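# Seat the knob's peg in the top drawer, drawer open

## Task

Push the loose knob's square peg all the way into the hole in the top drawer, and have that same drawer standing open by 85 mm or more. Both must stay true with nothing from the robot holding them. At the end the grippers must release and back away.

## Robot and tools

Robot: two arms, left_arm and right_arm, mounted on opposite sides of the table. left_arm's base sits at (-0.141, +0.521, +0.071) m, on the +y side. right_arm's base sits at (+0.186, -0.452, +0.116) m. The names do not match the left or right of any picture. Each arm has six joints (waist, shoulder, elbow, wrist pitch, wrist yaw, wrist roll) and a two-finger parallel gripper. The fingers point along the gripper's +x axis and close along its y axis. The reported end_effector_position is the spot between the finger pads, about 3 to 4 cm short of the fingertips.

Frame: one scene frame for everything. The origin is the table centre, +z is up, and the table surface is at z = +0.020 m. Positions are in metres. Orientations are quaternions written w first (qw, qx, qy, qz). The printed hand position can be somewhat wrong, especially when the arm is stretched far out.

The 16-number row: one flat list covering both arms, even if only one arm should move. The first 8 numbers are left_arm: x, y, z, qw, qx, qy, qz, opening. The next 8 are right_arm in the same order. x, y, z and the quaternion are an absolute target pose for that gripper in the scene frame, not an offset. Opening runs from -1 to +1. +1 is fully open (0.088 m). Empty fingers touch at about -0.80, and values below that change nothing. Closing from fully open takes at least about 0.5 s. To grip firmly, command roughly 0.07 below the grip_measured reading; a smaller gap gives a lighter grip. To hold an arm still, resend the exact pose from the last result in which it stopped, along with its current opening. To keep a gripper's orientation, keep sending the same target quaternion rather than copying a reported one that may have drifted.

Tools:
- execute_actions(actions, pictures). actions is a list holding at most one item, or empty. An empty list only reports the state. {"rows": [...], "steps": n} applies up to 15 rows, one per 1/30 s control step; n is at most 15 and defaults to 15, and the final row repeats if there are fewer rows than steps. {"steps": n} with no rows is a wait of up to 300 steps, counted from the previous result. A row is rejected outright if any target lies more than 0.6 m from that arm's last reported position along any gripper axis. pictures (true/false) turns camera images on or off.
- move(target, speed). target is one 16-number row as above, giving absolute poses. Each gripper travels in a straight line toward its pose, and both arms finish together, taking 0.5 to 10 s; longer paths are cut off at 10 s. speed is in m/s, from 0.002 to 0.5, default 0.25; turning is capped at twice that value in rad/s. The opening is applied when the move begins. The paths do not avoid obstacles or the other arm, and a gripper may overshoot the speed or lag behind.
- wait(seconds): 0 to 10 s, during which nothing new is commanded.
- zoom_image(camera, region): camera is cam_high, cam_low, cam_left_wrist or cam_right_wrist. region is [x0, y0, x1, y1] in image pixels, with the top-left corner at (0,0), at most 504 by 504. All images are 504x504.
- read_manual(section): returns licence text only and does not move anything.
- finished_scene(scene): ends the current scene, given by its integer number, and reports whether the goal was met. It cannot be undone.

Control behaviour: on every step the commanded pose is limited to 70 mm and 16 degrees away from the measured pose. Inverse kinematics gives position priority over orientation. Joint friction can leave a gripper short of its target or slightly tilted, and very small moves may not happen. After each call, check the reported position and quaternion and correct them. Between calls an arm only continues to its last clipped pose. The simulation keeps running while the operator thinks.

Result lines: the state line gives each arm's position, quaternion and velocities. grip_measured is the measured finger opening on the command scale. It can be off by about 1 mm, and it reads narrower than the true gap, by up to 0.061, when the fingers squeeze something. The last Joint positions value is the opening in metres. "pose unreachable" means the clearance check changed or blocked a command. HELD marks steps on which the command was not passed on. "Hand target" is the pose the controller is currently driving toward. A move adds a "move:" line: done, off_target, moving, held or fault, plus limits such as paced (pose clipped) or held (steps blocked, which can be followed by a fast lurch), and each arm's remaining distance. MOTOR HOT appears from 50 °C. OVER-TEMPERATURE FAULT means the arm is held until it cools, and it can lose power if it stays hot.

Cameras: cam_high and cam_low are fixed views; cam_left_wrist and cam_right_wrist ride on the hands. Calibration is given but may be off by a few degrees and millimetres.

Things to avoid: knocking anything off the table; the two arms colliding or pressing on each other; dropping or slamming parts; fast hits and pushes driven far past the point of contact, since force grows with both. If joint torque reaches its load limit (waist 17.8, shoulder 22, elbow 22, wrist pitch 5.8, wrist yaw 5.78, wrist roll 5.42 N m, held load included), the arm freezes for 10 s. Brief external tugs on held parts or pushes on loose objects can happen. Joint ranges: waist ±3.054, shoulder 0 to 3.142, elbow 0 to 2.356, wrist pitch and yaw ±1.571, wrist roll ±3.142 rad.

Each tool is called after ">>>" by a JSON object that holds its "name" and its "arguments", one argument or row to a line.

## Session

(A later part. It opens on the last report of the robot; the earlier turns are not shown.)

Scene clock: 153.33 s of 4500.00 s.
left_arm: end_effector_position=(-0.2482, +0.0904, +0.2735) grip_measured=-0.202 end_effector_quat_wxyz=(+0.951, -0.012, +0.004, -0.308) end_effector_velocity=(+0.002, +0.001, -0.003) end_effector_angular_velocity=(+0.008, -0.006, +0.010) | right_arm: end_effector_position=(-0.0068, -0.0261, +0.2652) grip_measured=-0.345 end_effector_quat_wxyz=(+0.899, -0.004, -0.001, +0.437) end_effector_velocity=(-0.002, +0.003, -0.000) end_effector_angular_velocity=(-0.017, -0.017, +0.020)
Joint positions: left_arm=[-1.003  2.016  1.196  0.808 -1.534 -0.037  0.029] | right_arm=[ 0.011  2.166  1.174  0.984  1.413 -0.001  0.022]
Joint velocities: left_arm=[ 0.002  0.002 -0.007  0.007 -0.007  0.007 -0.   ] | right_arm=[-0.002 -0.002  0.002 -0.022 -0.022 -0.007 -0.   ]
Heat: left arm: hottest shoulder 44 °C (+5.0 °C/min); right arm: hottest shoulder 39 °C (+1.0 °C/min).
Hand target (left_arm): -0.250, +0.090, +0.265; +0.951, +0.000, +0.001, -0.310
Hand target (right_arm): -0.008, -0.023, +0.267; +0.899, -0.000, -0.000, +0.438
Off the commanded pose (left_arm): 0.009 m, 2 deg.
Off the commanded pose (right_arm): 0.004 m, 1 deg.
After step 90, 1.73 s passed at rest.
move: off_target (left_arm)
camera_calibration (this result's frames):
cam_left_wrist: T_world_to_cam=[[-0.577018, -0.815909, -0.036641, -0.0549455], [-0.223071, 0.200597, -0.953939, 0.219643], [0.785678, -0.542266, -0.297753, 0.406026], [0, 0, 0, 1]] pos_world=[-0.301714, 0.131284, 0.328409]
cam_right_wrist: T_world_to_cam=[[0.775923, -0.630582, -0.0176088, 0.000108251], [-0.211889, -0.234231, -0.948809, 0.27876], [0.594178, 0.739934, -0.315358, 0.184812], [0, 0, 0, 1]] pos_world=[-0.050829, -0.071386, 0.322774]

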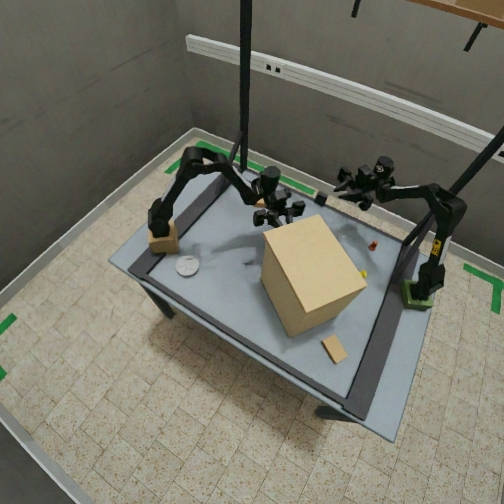

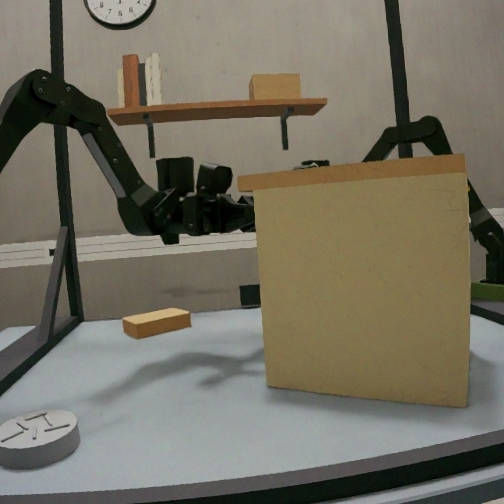

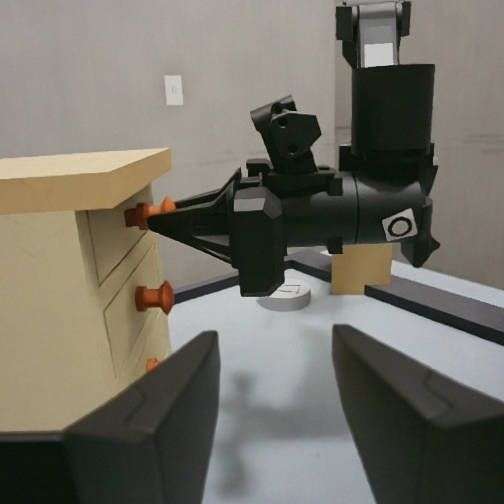

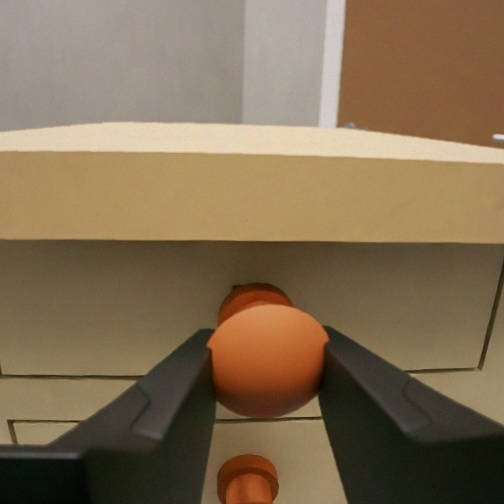

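In. Push.

>>> {"name": "move", "arguments": {
  "target": [-0.25,0.09,0.265,0.95,0,0,-0.31,-0.2,0.001,-0.0095,0.2665,0.899,0,0,0.438,-0.45],
  "speed": 0.01
}}

>>> {"name": "zoom_image", "arguments": {
  "camera": "cam_left_wrist",
  "region": [70,140,230,260]
}}

Scene clock: 158.50 s of 4500.00 s.
left_arm: end_effector_position=(-0.2482, +0.0903, +0.2735) grip_measured=-0.202 end_effector_quat_wxyz=(+0.951, -0.012, +0.004, -0.308) end_effector_velocity=(-0.000, +0.001, -0.002) end_effector_angular_velocity=(+0.004, -0.003, +0.005) | right_arm: end_effector_position=(-0.0014, -0.0173, +0.2647) grip_measured=-0.345 end_effector_quat_wxyz=(+0.899, -0.005, -0.001, +0.438) end_effector_velocity=(+0.001, +0.001, -0.000) end_effector_angular_velocity=(-0.019, -0.022, +0.005)
Joint positions: left_arm=[-1.003  2.017  1.196  0.817 -1.534 -0.03   0.029] | right_arm=[-0.013  2.175  1.187  0.979  1.388 -0.001  0.022]
Joint velocities: left_arm=[-0.002  0.002 -0.002 -0.007 -0.007 -0.007  0.   ] | right_arm=[-0.002 -0.002 -0.002 -0.007 -0.007 -0.022  0.   ]
Heat: left arm: hottest shoulder 44 °C (+4.0 °C/min); right arm: hottest shoulder 39 °C (+2.0 °C/min).
Hand target (left_arm): -0.250, +0.090, +0.265; +0.951, +0.000, +0.000, -0.310
Hand target (right_arm): +0.001, -0.010, +0.267; +0.899, +0.000, -0.000, +0.438
Off the commanded pose (left_arm): 0.009 m, 1 deg.
Off the commanded pose (right_arm): 0.008 m, 1 deg.
After step 90, 0.10 s passed at rest.
move: off_target (left_arm)
camera_calibration (this result's frames):
cam_left_wrist: T_world_to_cam=[[-0.576996, -0.81589, -0.0374054, -0.0547473], [-0.222458, 0.201058, -0.953985, 0.219712], [0.785868, -0.542124, -0.297511, 0.405976], [0, 0, 0, 1]] pos_world=[-0.301756, 0.131247, 0.328337]
cam_right_wrist: T_world_to_cam=[[0.777129, -0.629114, -0.0168898, 0.00128751], [-0.211115, -0.235315, -0.948714, 0.281439], [0.592875, 0.740839, -0.315685, 0.175025], [0, 0, 0, 1]] pos_world=[-0.0453527, -0.0626288, 0.32228]

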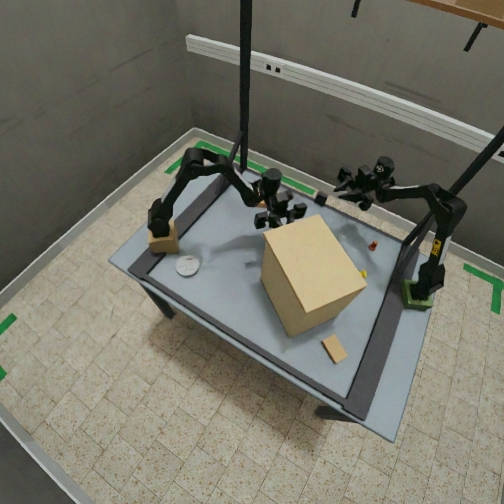

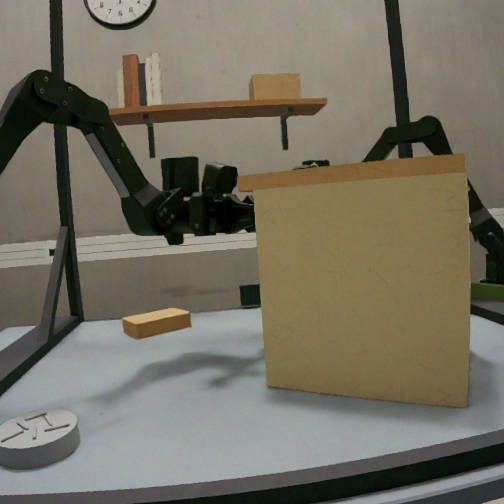

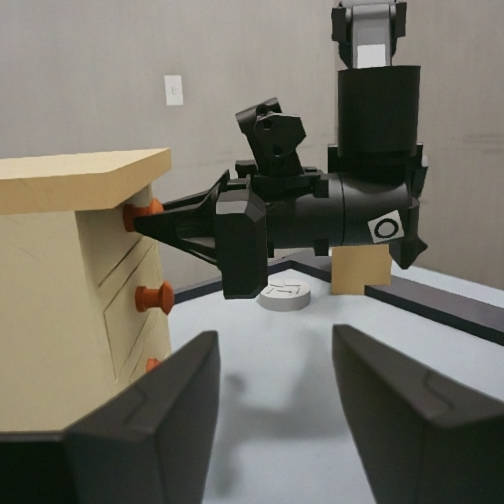

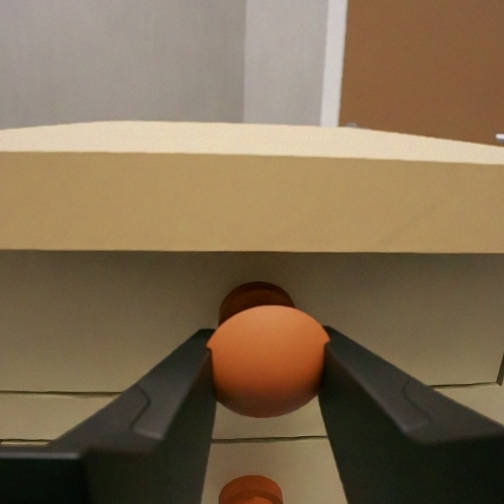

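Region (70, 140, 230, 260) of cam_left_wrist's 504x504 image, scaled by 3.150, with more detail than that image has; it fills the top 378 rows of this view, and the rest is white.

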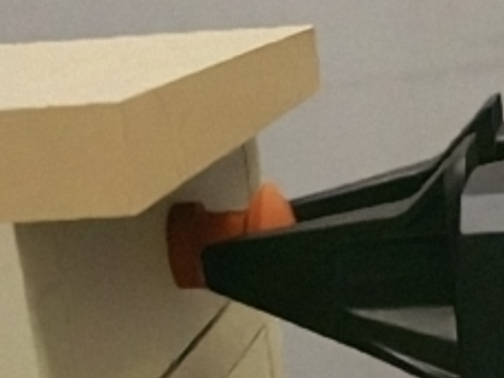

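>>> {"name": "move", "arguments": {
  "target": [-0.25,0.09,0.265,0.95,0,0,-0.31,-0.2,-0.0601,-0.1043,0.266,0.899,0,0,0.438,-0.45],
  "speed": 0.04
}}

Scene clock: 164.63 s of 4500.00 s.
left_arm: end_effector_position=(-0.2482, +0.0903, +0.2737) grip_measured=-0.202 end_effector_quat_wxyz=(+0.951, -0.013, +0.004, -0.308) end_effector_velocity=(-0.001, +0.000, -0.003) end_effector_angular_velocity=(-0.004, +0.003, -0.010) | right_arm: end_effector_position=(-0.0559, -0.0982, +0.2624) grip_measured=-0.345 end_effector_quat_wxyz=(+0.888, -0.005, -0.003, +0.460) end_effector_velocity=(-0.002, -0.004, -0.002) end_effector_angular_velocity=(-0.023, -0.032, +0.020)
Joint positions: left_arm=[-1.003  2.017  1.196  0.821 -1.534 -0.027  0.029] | right_arm=[0.22  2.12  1.082 1.008 1.572 0.019 0.022]
Joint velocities: left_arm=[-0.002  0.002 -0.007  0.007  0.007 -0.007 -0.   ] | right_arm=[ 0.012 -0.007 -0.017 -0.007 -0.007 -0.022 -0.   ]
Heat: left arm: hottest shoulder 44 °C (+3.0 °C/min); right arm: hottest shoulder 39 °C (+2.0 °C/min).
Hand target (left_arm): -0.250, +0.090, +0.265; +0.951, -0.000, +0.000, -0.310
Hand target (right_arm): -0.059, -0.104, +0.266; +0.884, -0.000, -0.000, +0.467
Off the commanded pose (left_arm): 0.009 m, 2 deg.
Off the commanded pose (right_arm): 0.008 m, 3 deg.
joint sent to its limit (right arm) — the command would take joint 5 (wrist yaw) past its upper limit, so that joint was sent only as far as its limit.
After step 90, 0.27 s passed at rest.
move: off_target (left_arm, right_arm)
camera_calibration (this result's frames):
cam_left_wrist: T_world_to_cam=[[-0.577016, -0.815927, -0.036263, -0.0550935], [-0.222976, 0.200089, -0.954068, 0.21987], [0.785706, -0.542427, -0.297387, 0.405984], [0, 0, 0, 1]] pos_world=[-0.301748, 0.13127, 0.328508]
cam_right_wrist: T_world_to_cam=[[0.807404, -0.589803, -0.0152377, -0.00218273], [-0.196952, -0.24509, -0.949284, 0.248674], [0.556156, 0.769457, -0.31405, 0.266918], [0, 0, 0, 1]] pos_world=[-0.0977087, -0.145722, 0.319855]

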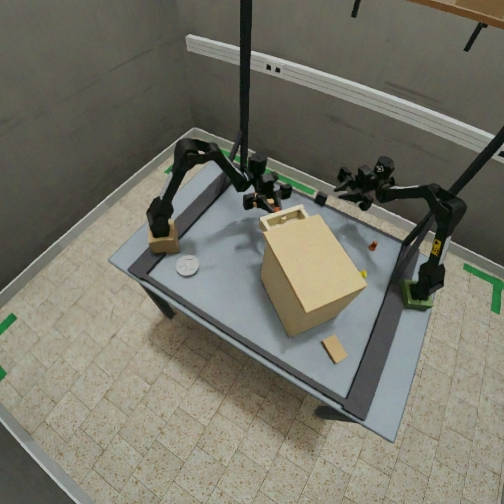

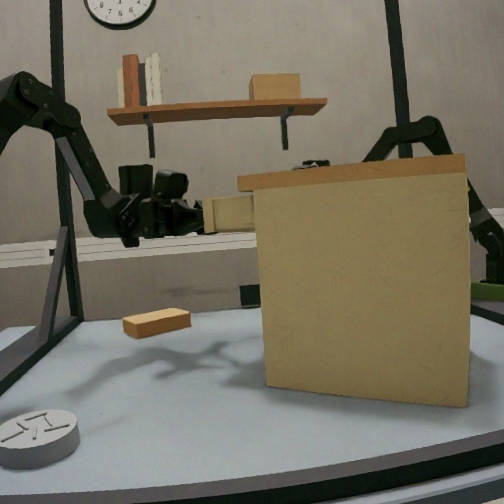

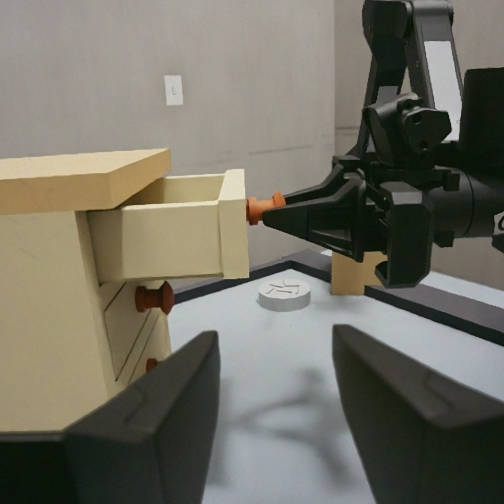

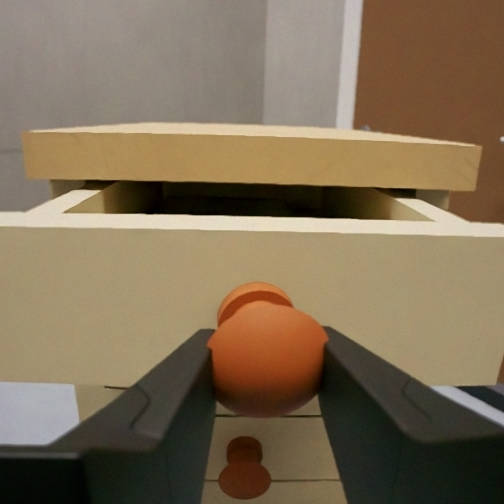

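>>> {"name": "zoom_image", "arguments": {
  "camera": "cam_left_wrist",
  "region": [200,160,320,250]
}}

>>> {"name": "move", "arguments": {
  "target": [-0.25,0.09,0.265,0.95,0,0,-0.31,-0.2,-0.0559,-0.0982,0.2624,0.888,0,0,0.46,0.4],
  "speed": 0.04
}}

>>> {"name": "move", "arguments": {
  "target": [-0.25,0.09,0.265,0.95,0,0,-0.31,-0.2,-0.085,-0.14,0.265,0.86,0,0,0.51,0.4],
  "speed": 0.08
}}

>>> {"name": "zoom_image", "arguments": {
  "camera": "cam_left_wrist",
  "region": [200,160,320,250]
}}

Region (200, 160, 320, 250) of cam_left_wrist's 504x504 image, scaled by 4.200, with more detail than that image has; it fills the top 378 rows of this view, and the rest is white.

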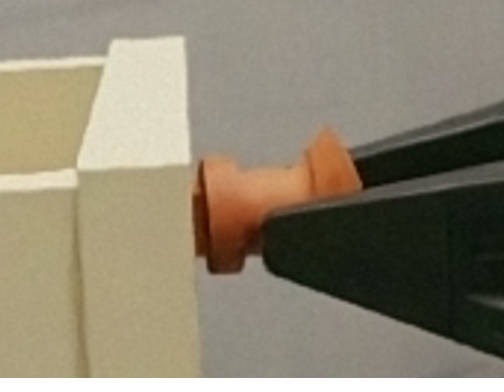

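Scene clock: 171.37 s of 4500.00 s.
left_arm: end_effector_position=(-0.2482, +0.0904, +0.2736) grip_measured=-0.202 end_effector_quat_wxyz=(+0.951, -0.012, +0.004, -0.308) end_effector_velocity=(-0.000, +0.001, -0.001) end_effector_angular_velocity=(-0.020, +0.014, +0.005) | right_arm: end_effector_position=(-0.0562, -0.0988, +0.2625) grip_measured=+0.397 end_effector_quat_wxyz=(+0.888, -0.003, -0.001, +0.461) end_effector_velocity=(+0.001, +0.000, +0.001) end_effector_angular_velocity=(+0.011, +0.016, -0.010)
Joint positions: left_arm=[-1.003  2.017  1.195  0.822 -1.534 -0.026  0.029] | right_arm=[0.222 2.119 1.08  1.008 1.572 0.024 0.058]
Joint velocities: left_arm=[-0.002  0.002 -0.002  0.007 -0.007 -0.022  0.   ] | right_arm=[-0.002 -0.002  0.002 -0.007  0.007  0.022  0.   ]
Heat: left arm: hottest shoulder 44 °C (+2.0 °C/min); right arm: hottest shoulder 40 °C (+2.0 °C/min).
Hand target (left_arm): -0.250, +0.090, +0.265; +0.951, +0.000, +0.000, -0.310
Hand target (right_arm): -0.056, -0.098, +0.263; +0.888, +0.000, +0.000, +0.460
Off the commanded pose (left_arm): 0.009 m, 1 deg.
Off the commanded pose (right_arm): 0.001 m, 0 deg.
After step 90, 3.03 s passed at rest.
move: off_target (left_arm)
camera_calibration (this result's frames):
cam_left_wrist: T_world_to_cam=[[-0.576999, -0.815905, -0.0370256, -0.0548318], [-0.222539, 0.200672, -0.954048, 0.219868], [0.785842, -0.542245, -0.297358, 0.405978], [0, 0, 0, 1]] pos_world=[-0.301744, 0.131281, 0.328456]
cam_right_wrist: T_world_to_cam=[[0.808224, -0.588515, -0.0205768, -0.000713227], [-0.200724, -0.242473, -0.949166, 0.24861], [0.553609, 0.77127, -0.314102, 0.267584], [0, 0, 0, 1]] pos_world=[-0.0976588, -0.146518, 0.320006]

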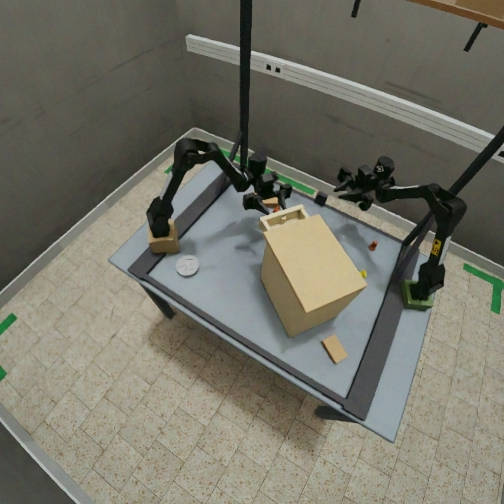

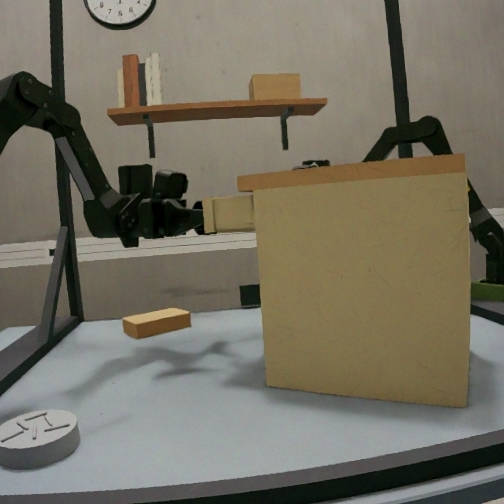

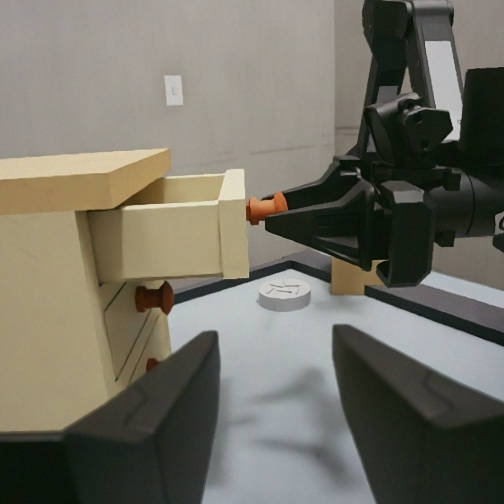

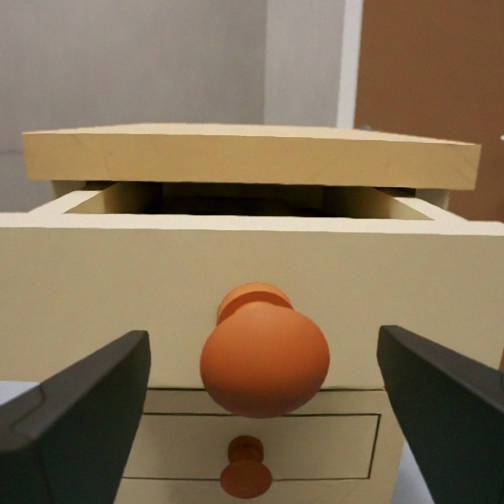

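Scene clock: 172.43 s of 4500.00 s.
left_arm: end_effector_position=(-0.2482, +0.0904, +0.2737) grip_measured=-0.202 end_effector_quat_wxyz=(+0.951, -0.013, +0.004, -0.308) end_effector_velocity=(-0.001, +0.001, +0.000) end_effector_angular_velocity=(+0.000, +0.000, -0.010) | right_arm: end_effector_position=(-0.0863, -0.1380, +0.2619) grip_measured=+0.398 end_effector_quat_wxyz=(+0.857, -0.004, -0.003, +0.515) end_effector_velocity=(+0.001, +0.000, -0.001) end_effector_angular_velocity=(-0.016, -0.030, +0.005)
Joint positions: left_arm=[-1.003  2.017  1.195  0.823 -1.534 -0.025  0.029] | right_arm=[0.347 2.081 1.016 1.021 1.572 0.034 0.058]
Joint velocities: left_arm=[-0.002 -0.007 -0.007 -0.007  0.007 -0.007 -0.   ] | right_arm=[-0.002 -0.002 -0.007 -0.007 -0.007 -0.022 -0.   ]
Heat: left arm: hottest shoulder 44 °C (+2.0 °C/min); right arm: hottest shoulder 40 °C (+2.0 °C/min).
Hand target (left_arm): -0.250, +0.090, +0.265; +0.951, -0.000, +0.000, -0.310
Hand target (right_arm): -0.085, -0.140, +0.265; +0.857, -0.000, -0.000, +0.515
Off the commanded pose (left_arm): 0.009 m, 2 deg.
Off the commanded pose (right_arm): 0.004 m, 1 deg.
joint sent to its limit (right arm) — the command would take joint 5 (wrist yaw) past its upper limit, so that joint was sent only as far as its limit.
move: off_target (left_arm)
camera_calibration (this result's frames):
cam_left_wrist: T_world_to_cam=[[-0.577014, -0.815929, -0.0362635, -0.0550389], [-0.222933, 0.200059, -0.954085, 0.219916], [0.78572, -0.542436, -0.297334, 0.405984], [0, 0, 0, 1]] pos_world=[-0.301721, 0.131316, 0.328535]
cam_right_wrist: T_world_to_cam=[[0.875241, -0.483422, -0.0160006, 0.0196987], [-0.165154, -0.267593, -0.949273, 0.232136], [0.454618, 0.833485, -0.314047, 0.314338], [0, 0, 0, 1]] pos_world=[-0.121807, -0.190355, 0.319393]

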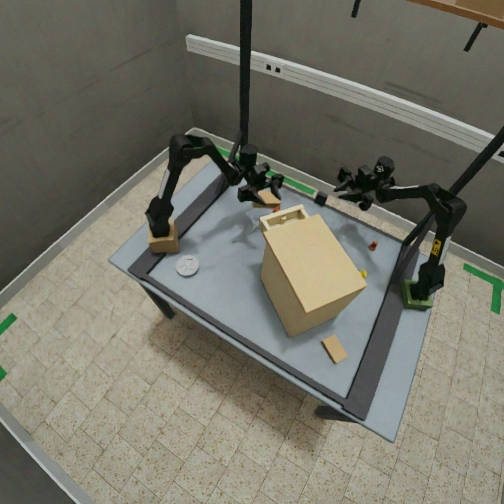

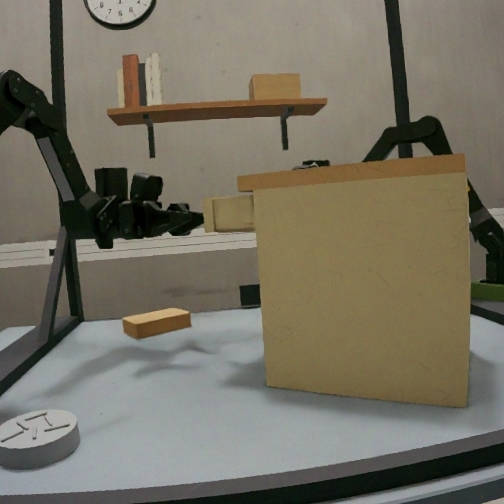

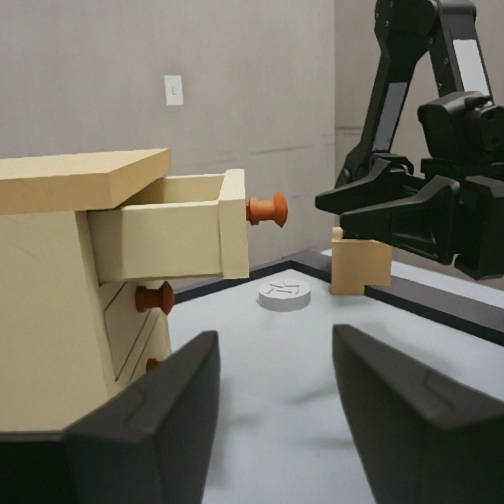

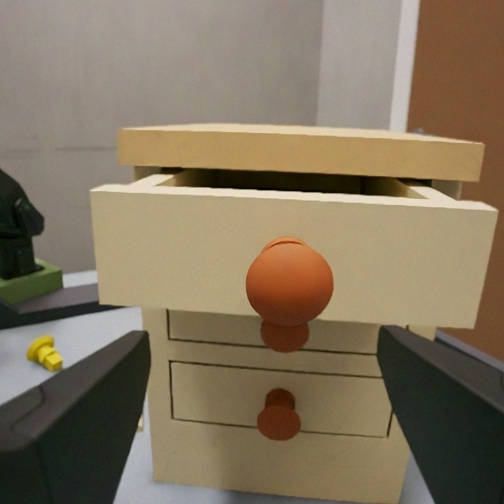

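Region (200, 160, 320, 250) of cam_left_wrist's 504x504 image, scaled by 4.200, with more detail than that image has; it fills the top 378 rows of this view, and the rest is white.

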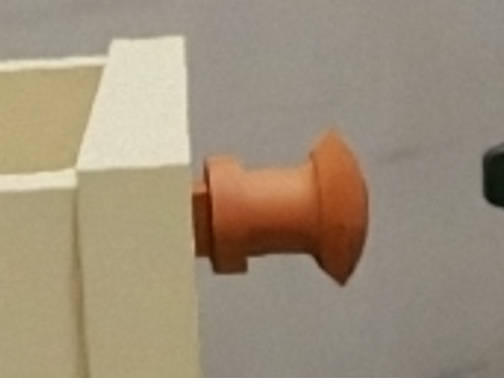

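>>> {"name": "move", "arguments": {
  "target": [-0.25,0.09,0.265,0.95,0,0,-0.31,-0.2,-0.03,-0.16,0.36,0.2594,-0.4415,0.135,0.8482,0.8],
  "speed": 0.15
}}

>>> {"name": "move", "arguments": {
  "target": [-0.25,0.09,0.265,0.95,0,0,-0.31,-0.2,-0.005,-0.100,0.325,0.2594,-0.4415,0.135,0.8482,0.8],
  "speed": 0.08
}}

Scene clock: 196.87 s of 4500.00 s.
left_arm: end_effector_position=(-0.2482, +0.0903, +0.2736) grip_measured=-0.202 end_effector_quat_wxyz=(+0.951, -0.012, +0.004, -0.308) end_effector_velocity=(+0.004, +0.003, +0.002) end_effector_angular_velocity=(-0.016, +0.012, +0.024) | right_arm: end_effector_position=(-0.0287, -0.1631, +0.3552) grip_measured=+0.798 end_effector_quat_wxyz=(+0.259, -0.445, +0.138, +0.846) end_effector_velocity=(+0.001, -0.002, +0.002) end_effector_angular_velocity=(-0.010, +0.003, +0.022)
Joint positions: left_arm=[-1.003  2.018  1.195  0.824 -1.534 -0.025  0.029] | right_arm=[-0.201  1.492  1.467 -0.991 -0.245 -0.369  0.078]
Joint velocities: left_arm=[ 0.002 -0.007 -0.002 -0.007 -0.022 -0.022 -0.   ] | right_arm=[-0.007  0.002  0.012 -0.022 -0.022 -0.022 -0.   ]
Heat: left arm: hottest shoulder 43 °C (-2.0 °C/min); right arm: hottest shoulder 41 °C (+3.0 °C/min).
Hand target (left_arm): -0.250, +0.090, +0.265; +0.951, +0.000, +0.000, -0.310
Hand target (right_arm): -0.029, -0.161, +0.359; +0.259, -0.442, +0.135, +0.848
Off the commanded pose (left_arm): 0.009 m, 2 deg.
Off the commanded pose (right_arm): 0.006 m, 1 deg.
After step 90, 15.37 s passed at rest.
move: off_target (left_arm)
camera_calibration (this result's frames):
cam_left_wrist: T_world_to_cam=[[-0.577006, -0.815918, -0.0366448, -0.0549747], [-0.222708, 0.200346, -0.954077, 0.219854], [0.78579, -0.542346, -0.297313, 0.405958], [0, 0, 0, 1]] pos_world=[-0.301755, 0.131268, 0.328439]
cam_right_wrist: T_world_to_cam=[[0.585875, 0.810392, -0.00385389, 0.156926], [0.777901, -0.563707, -0.277677, 0.063686], [-0.2272, 0.159686, -0.960667, 0.438626], [0, 0, 0, 1]] pos_world=[-0.0418248, -0.161314, 0.439662]

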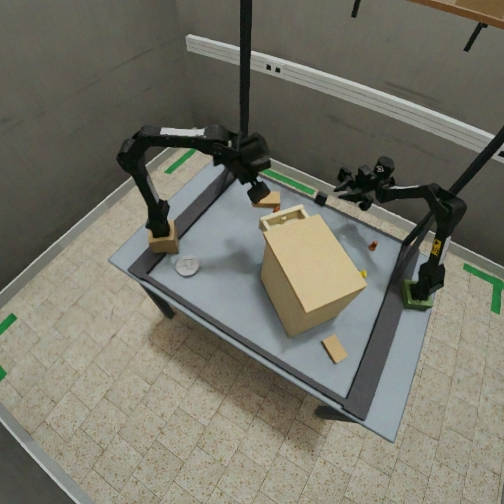

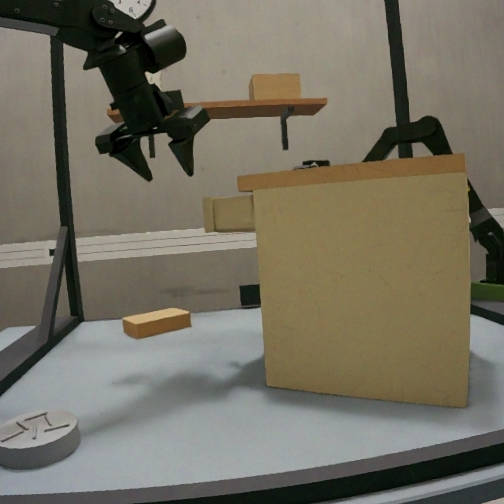

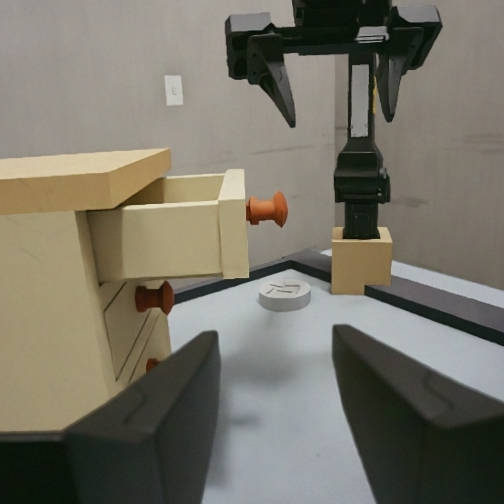

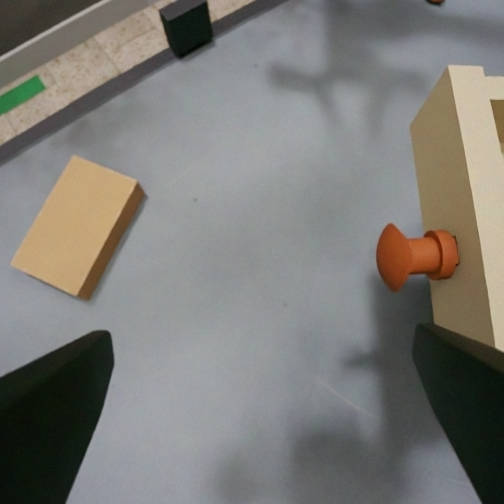

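Scene clock: 198.13 s of 4500.00 s.
left_arm: end_effector_position=(-0.2482, +0.0904, +0.2735) grip_measured=-0.202 end_effector_quat_wxyz=(+0.951, -0.012, +0.004, -0.308) end_effector_velocity=(-0.003, +0.001, -0.004) end_effector_angular_velocity=(-0.004, +0.003, -0.015) | right_arm: end_effector_position=(-0.0046, -0.1042, +0.3217) grip_measured=+0.798 end_effector_quat_wxyz=(+0.258, -0.446, +0.140, +0.846) end_effector_velocity=(+0.000, -0.001, -0.004) end_effector_angular_velocity=(-0.008, -0.007, +0.019)
Joint positions: left_arm=[-1.003  2.018  1.195  0.824 -1.534 -0.024  0.029] | right_arm=[-0.359  1.646  1.493 -0.907 -0.328 -0.51   0.078]
Joint velocities: left_arm=[-0.007  0.002 -0.007 -0.007  0.007 -0.022 -0.   ] | right_arm=[-0.002  0.007 -0.002 -0.007 -0.007 -0.022 -0.   ]
Heat: left arm: hottest shoulder 43 °C (-2.0 °C/min); right arm: hottest shoulder 41 °C (+3.0 °C/min).
Hand target (left_arm): -0.250, +0.090, +0.265; +0.951, +0.000, +0.000, -0.310
Hand target (right_arm): -0.005, -0.100, +0.325; +0.259, -0.441, +0.135, +0.848
Off the commanded pose (left_arm): 0.009 m, 1 deg.
Off the commanded pose (right_arm): 0.005 m, 1 deg.
move: off_target (left_arm)
camera_calibration (this result's frames):
cam_left_wrist: T_world_to_cam=[[-0.576989, -0.815895, -0.0374071, -0.0547154], [-0.222293, 0.200944, -0.954048, 0.219789], [0.785919, -0.54216, -0.29731, 0.405941], [0, 0, 0, 1]] pos_world=[-0.301749, 0.131278, 0.328333]
cam_right_wrist: T_world_to_cam=[[0.585715, 0.810477, -0.00811791, 0.0963775], [0.777721, -0.564807, -0.275938, 0.068229], [-0.228227, 0.155308, -0.961141, 0.402171], [0, 0, 0, 1]] pos_world=[-0.0177267, -0.102036, 0.406153]

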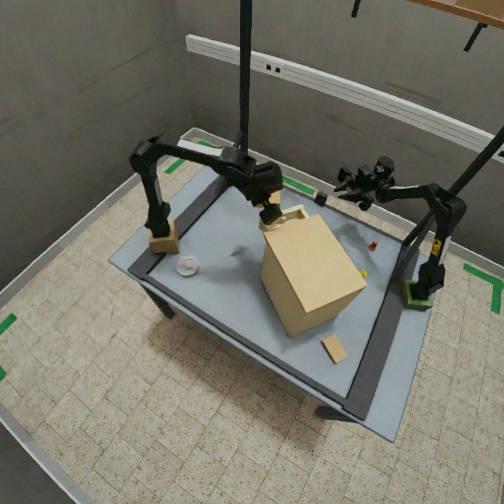

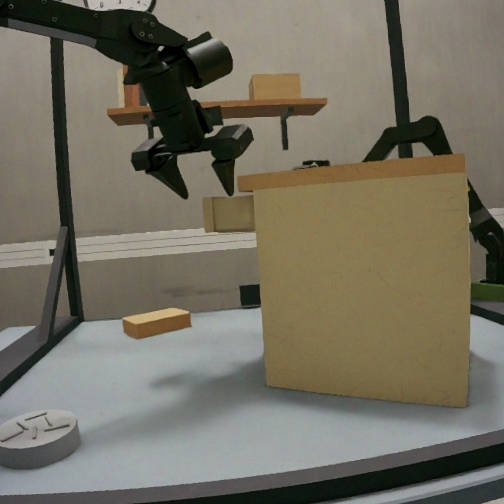

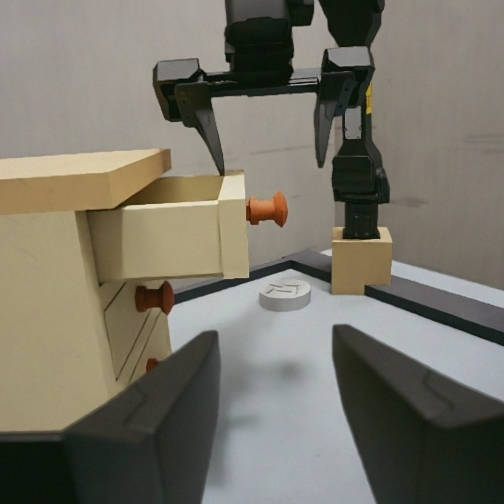

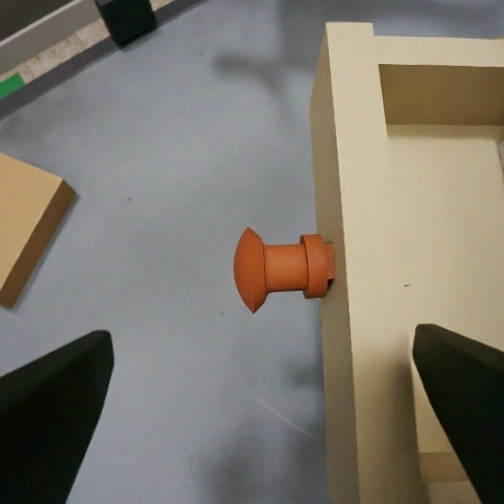

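>>> {"name": "move", "arguments": {
  "target": [-0.25,0.09,0.265,0.95,0,0,-0.31,-0.2,-0.002,-0.093,0.325,0.2594,-0.4415,0.135,0.8482,0.9],
  "speed": 0.04
}}

>>> {"name": "move", "arguments": {
  "target": [-0.25,0.09,0.265,0.95,0,0,-0.31,-0.2,-0.023,-0.079,0.29,0.2594,-0.4415,0.135,0.8482,0.9],
  "speed": 0.03
}}

Scene clock: 204.80 s of 4500.00 s.
left_arm: end_effector_position=(-0.2482, +0.0904, +0.2735) grip_measured=-0.202 end_effector_quat_wxyz=(+0.951, -0.012, +0.004, -0.308) end_effector_velocity=(-0.000, +0.001, -0.002) end_effector_angular_velocity=(+0.004, -0.002, +0.005) | right_arm: end_effector_position=(-0.0015, -0.0962, +0.3214) grip_measured=+0.898 end_effector_quat_wxyz=(+0.259, -0.445, +0.138, +0.846) end_effector_velocity=(-0.001, -0.004, -0.003) end_effector_angular_velocity=(-0.022, +0.002, +0.026)
Joint positions: left_arm=[-1.003  2.018  1.195  0.824 -1.534 -0.024  0.029] | right_arm=[-0.377  1.669  1.515 -0.908 -0.336 -0.526  0.083]
Joint velocities: left_arm=[-0.002  0.002 -0.002 -0.007 -0.007 -0.007 -0.   ] | right_arm=[-0.002  0.007  0.002 -0.022 -0.022 -0.022 -0.   ]
Heat: left arm: hottest shoulder 43 °C (-2.0 °C/min); right arm: hottest shoulder 40 °C (+2.0 °C/min).
Hand target (left_arm): -0.250, +0.090, +0.265; +0.951, +0.000, +0.000, -0.310
Hand target (right_arm): -0.002, -0.093, +0.325; +0.260, -0.442, +0.135, +0.848
Off the commanded pose (left_arm): 0.009 m, 1 deg.
Off the commanded pose (right_arm): 0.005 m, 1 deg.
After step 90, 2.90 s passed at rest.
move: off_target (left_arm)
camera_calibration (this result's frames):
cam_left_wrist: T_world_to_cam=[[-0.576997, -0.815906, -0.037026, -0.0548195], [-0.222495, 0.200641, -0.954064, 0.219798], [0.785856, -0.542255, -0.297305, 0.405941], [0, 0, 0, 1]] pos_world=[-0.301738, 0.131295, 0.328359]
cam_right_wrist: T_world_to_cam=[[0.586301, 0.810071, -0.00597798, 0.0873305], [0.77701, -0.56443, -0.278702, 0.0711156], [-0.229143, 0.158758, -0.960359, 0.401417], [0, 0, 0, 1]] pos_world=[-0.0144779, -0.0943324, 0.405846]

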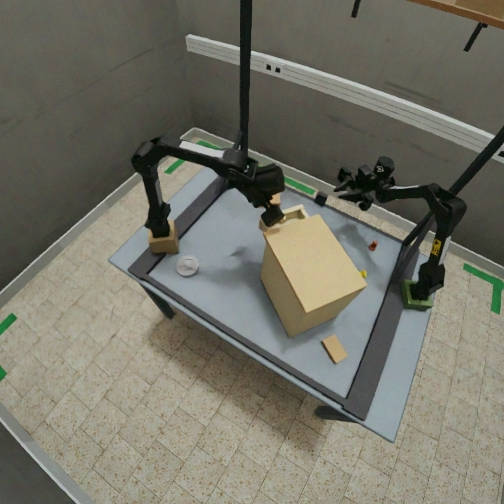

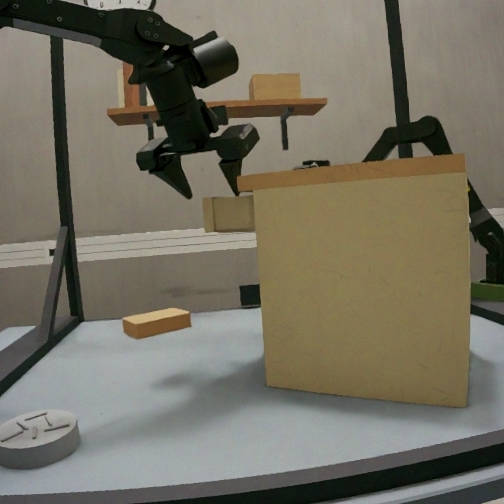

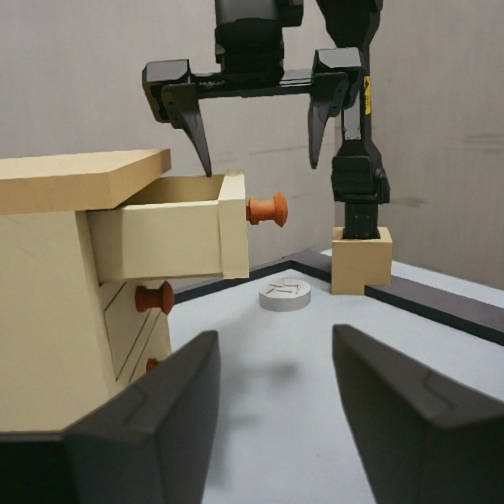

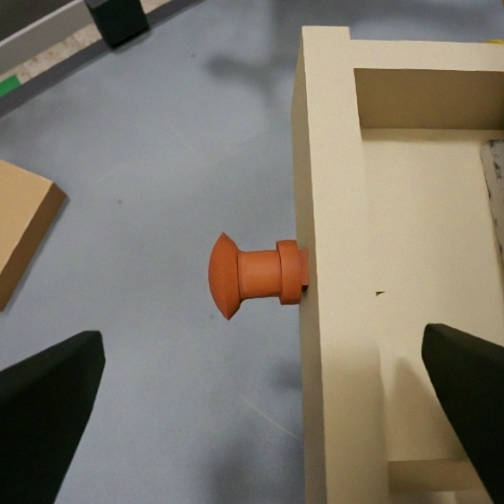

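Scene clock: 206.47 s of 4500.00 s.
left_arm: end_effector_position=(-0.2482, +0.0904, +0.2735) grip_measured=-0.202 end_effector_quat_wxyz=(+0.951, -0.012, +0.004, -0.308) end_effector_velocity=(-0.000, +0.001, -0.002) end_effector_angular_velocity=(+0.028, -0.020, +0.005) | right_arm: end_effector_position=(-0.0224, -0.0774, +0.2983) grip_measured=+0.898 end_effector_quat_wxyz=(+0.263, -0.436, +0.128, +0.851) end_effector_velocity=(+0.001, +0.002, -0.001) end_effector_angular_velocity=(+0.008, -0.007, -0.000)
Joint positions: left_arm=[-1.003  2.018  1.195  0.824 -1.534 -0.024  0.029] | right_arm=[-0.341  1.738  1.489 -0.772 -0.32  -0.495  0.083]
Joint velocities: left_arm=[-0.002  0.002 -0.002 -0.007 -0.007  0.022 -0.   ] | right_arm=[-0.002  0.002 -0.002  0.007  0.007 -0.007 -0.   ]
Heat: left arm: hottest shoulder 43 °C (-2.0 °C/min); right arm: hottest shoulder 40 °C (+1.0 °C/min).
Hand target (left_arm): -0.250, +0.090, +0.265; +0.951, +0.000, +0.000, -0.310
Hand target (right_arm): -0.023, -0.079, +0.290; +0.259, -0.442, +0.135, +0.848
Off the commanded pose (left_arm): 0.009 m, 1 deg.
Off the commanded pose (right_arm): 0.008 m, 1 deg.
move: off_target (left_arm)
camera_calibration (this result's frames):
cam_left_wrist: T_world_to_cam=[[-0.576997, -0.815906, -0.037026, -0.0548195], [-0.222495, 0.200641, -0.954064, 0.219798], [0.785856, -0.542255, -0.297305, 0.405941], [0, 0, 0, 1]] pos_world=[-0.301738, 0.131295, 0.328359]
cam_right_wrist: T_world_to_cam=[[0.584029, 0.811676, 0.00962882, 0.079693], [0.775141, -0.554141, -0.303454, 0.099637], [-0.24097, 0.184689, -0.952798, 0.370977], [0, 0, 0, 1]] pos_world=[-0.0343812, -0.0779875, 0.382934]

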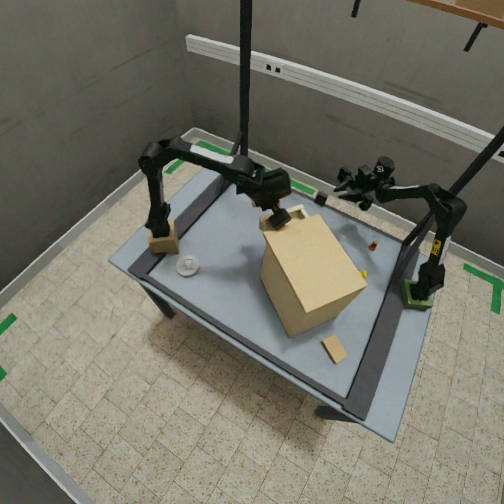

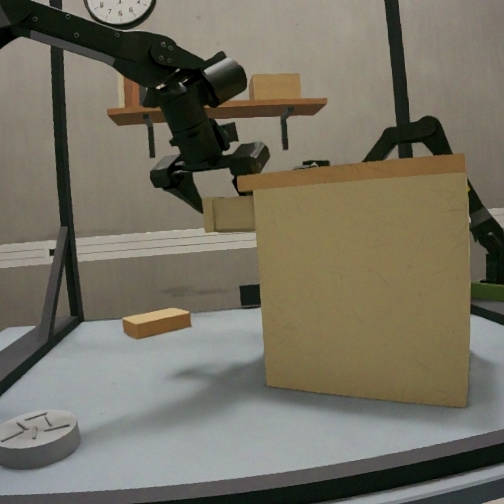

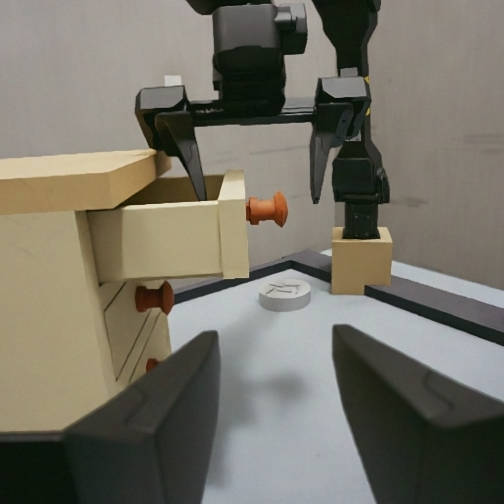

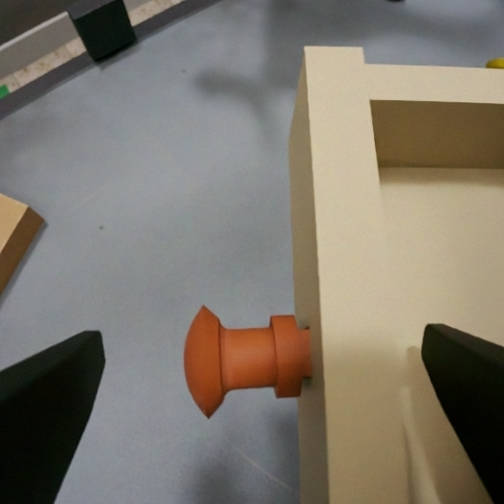

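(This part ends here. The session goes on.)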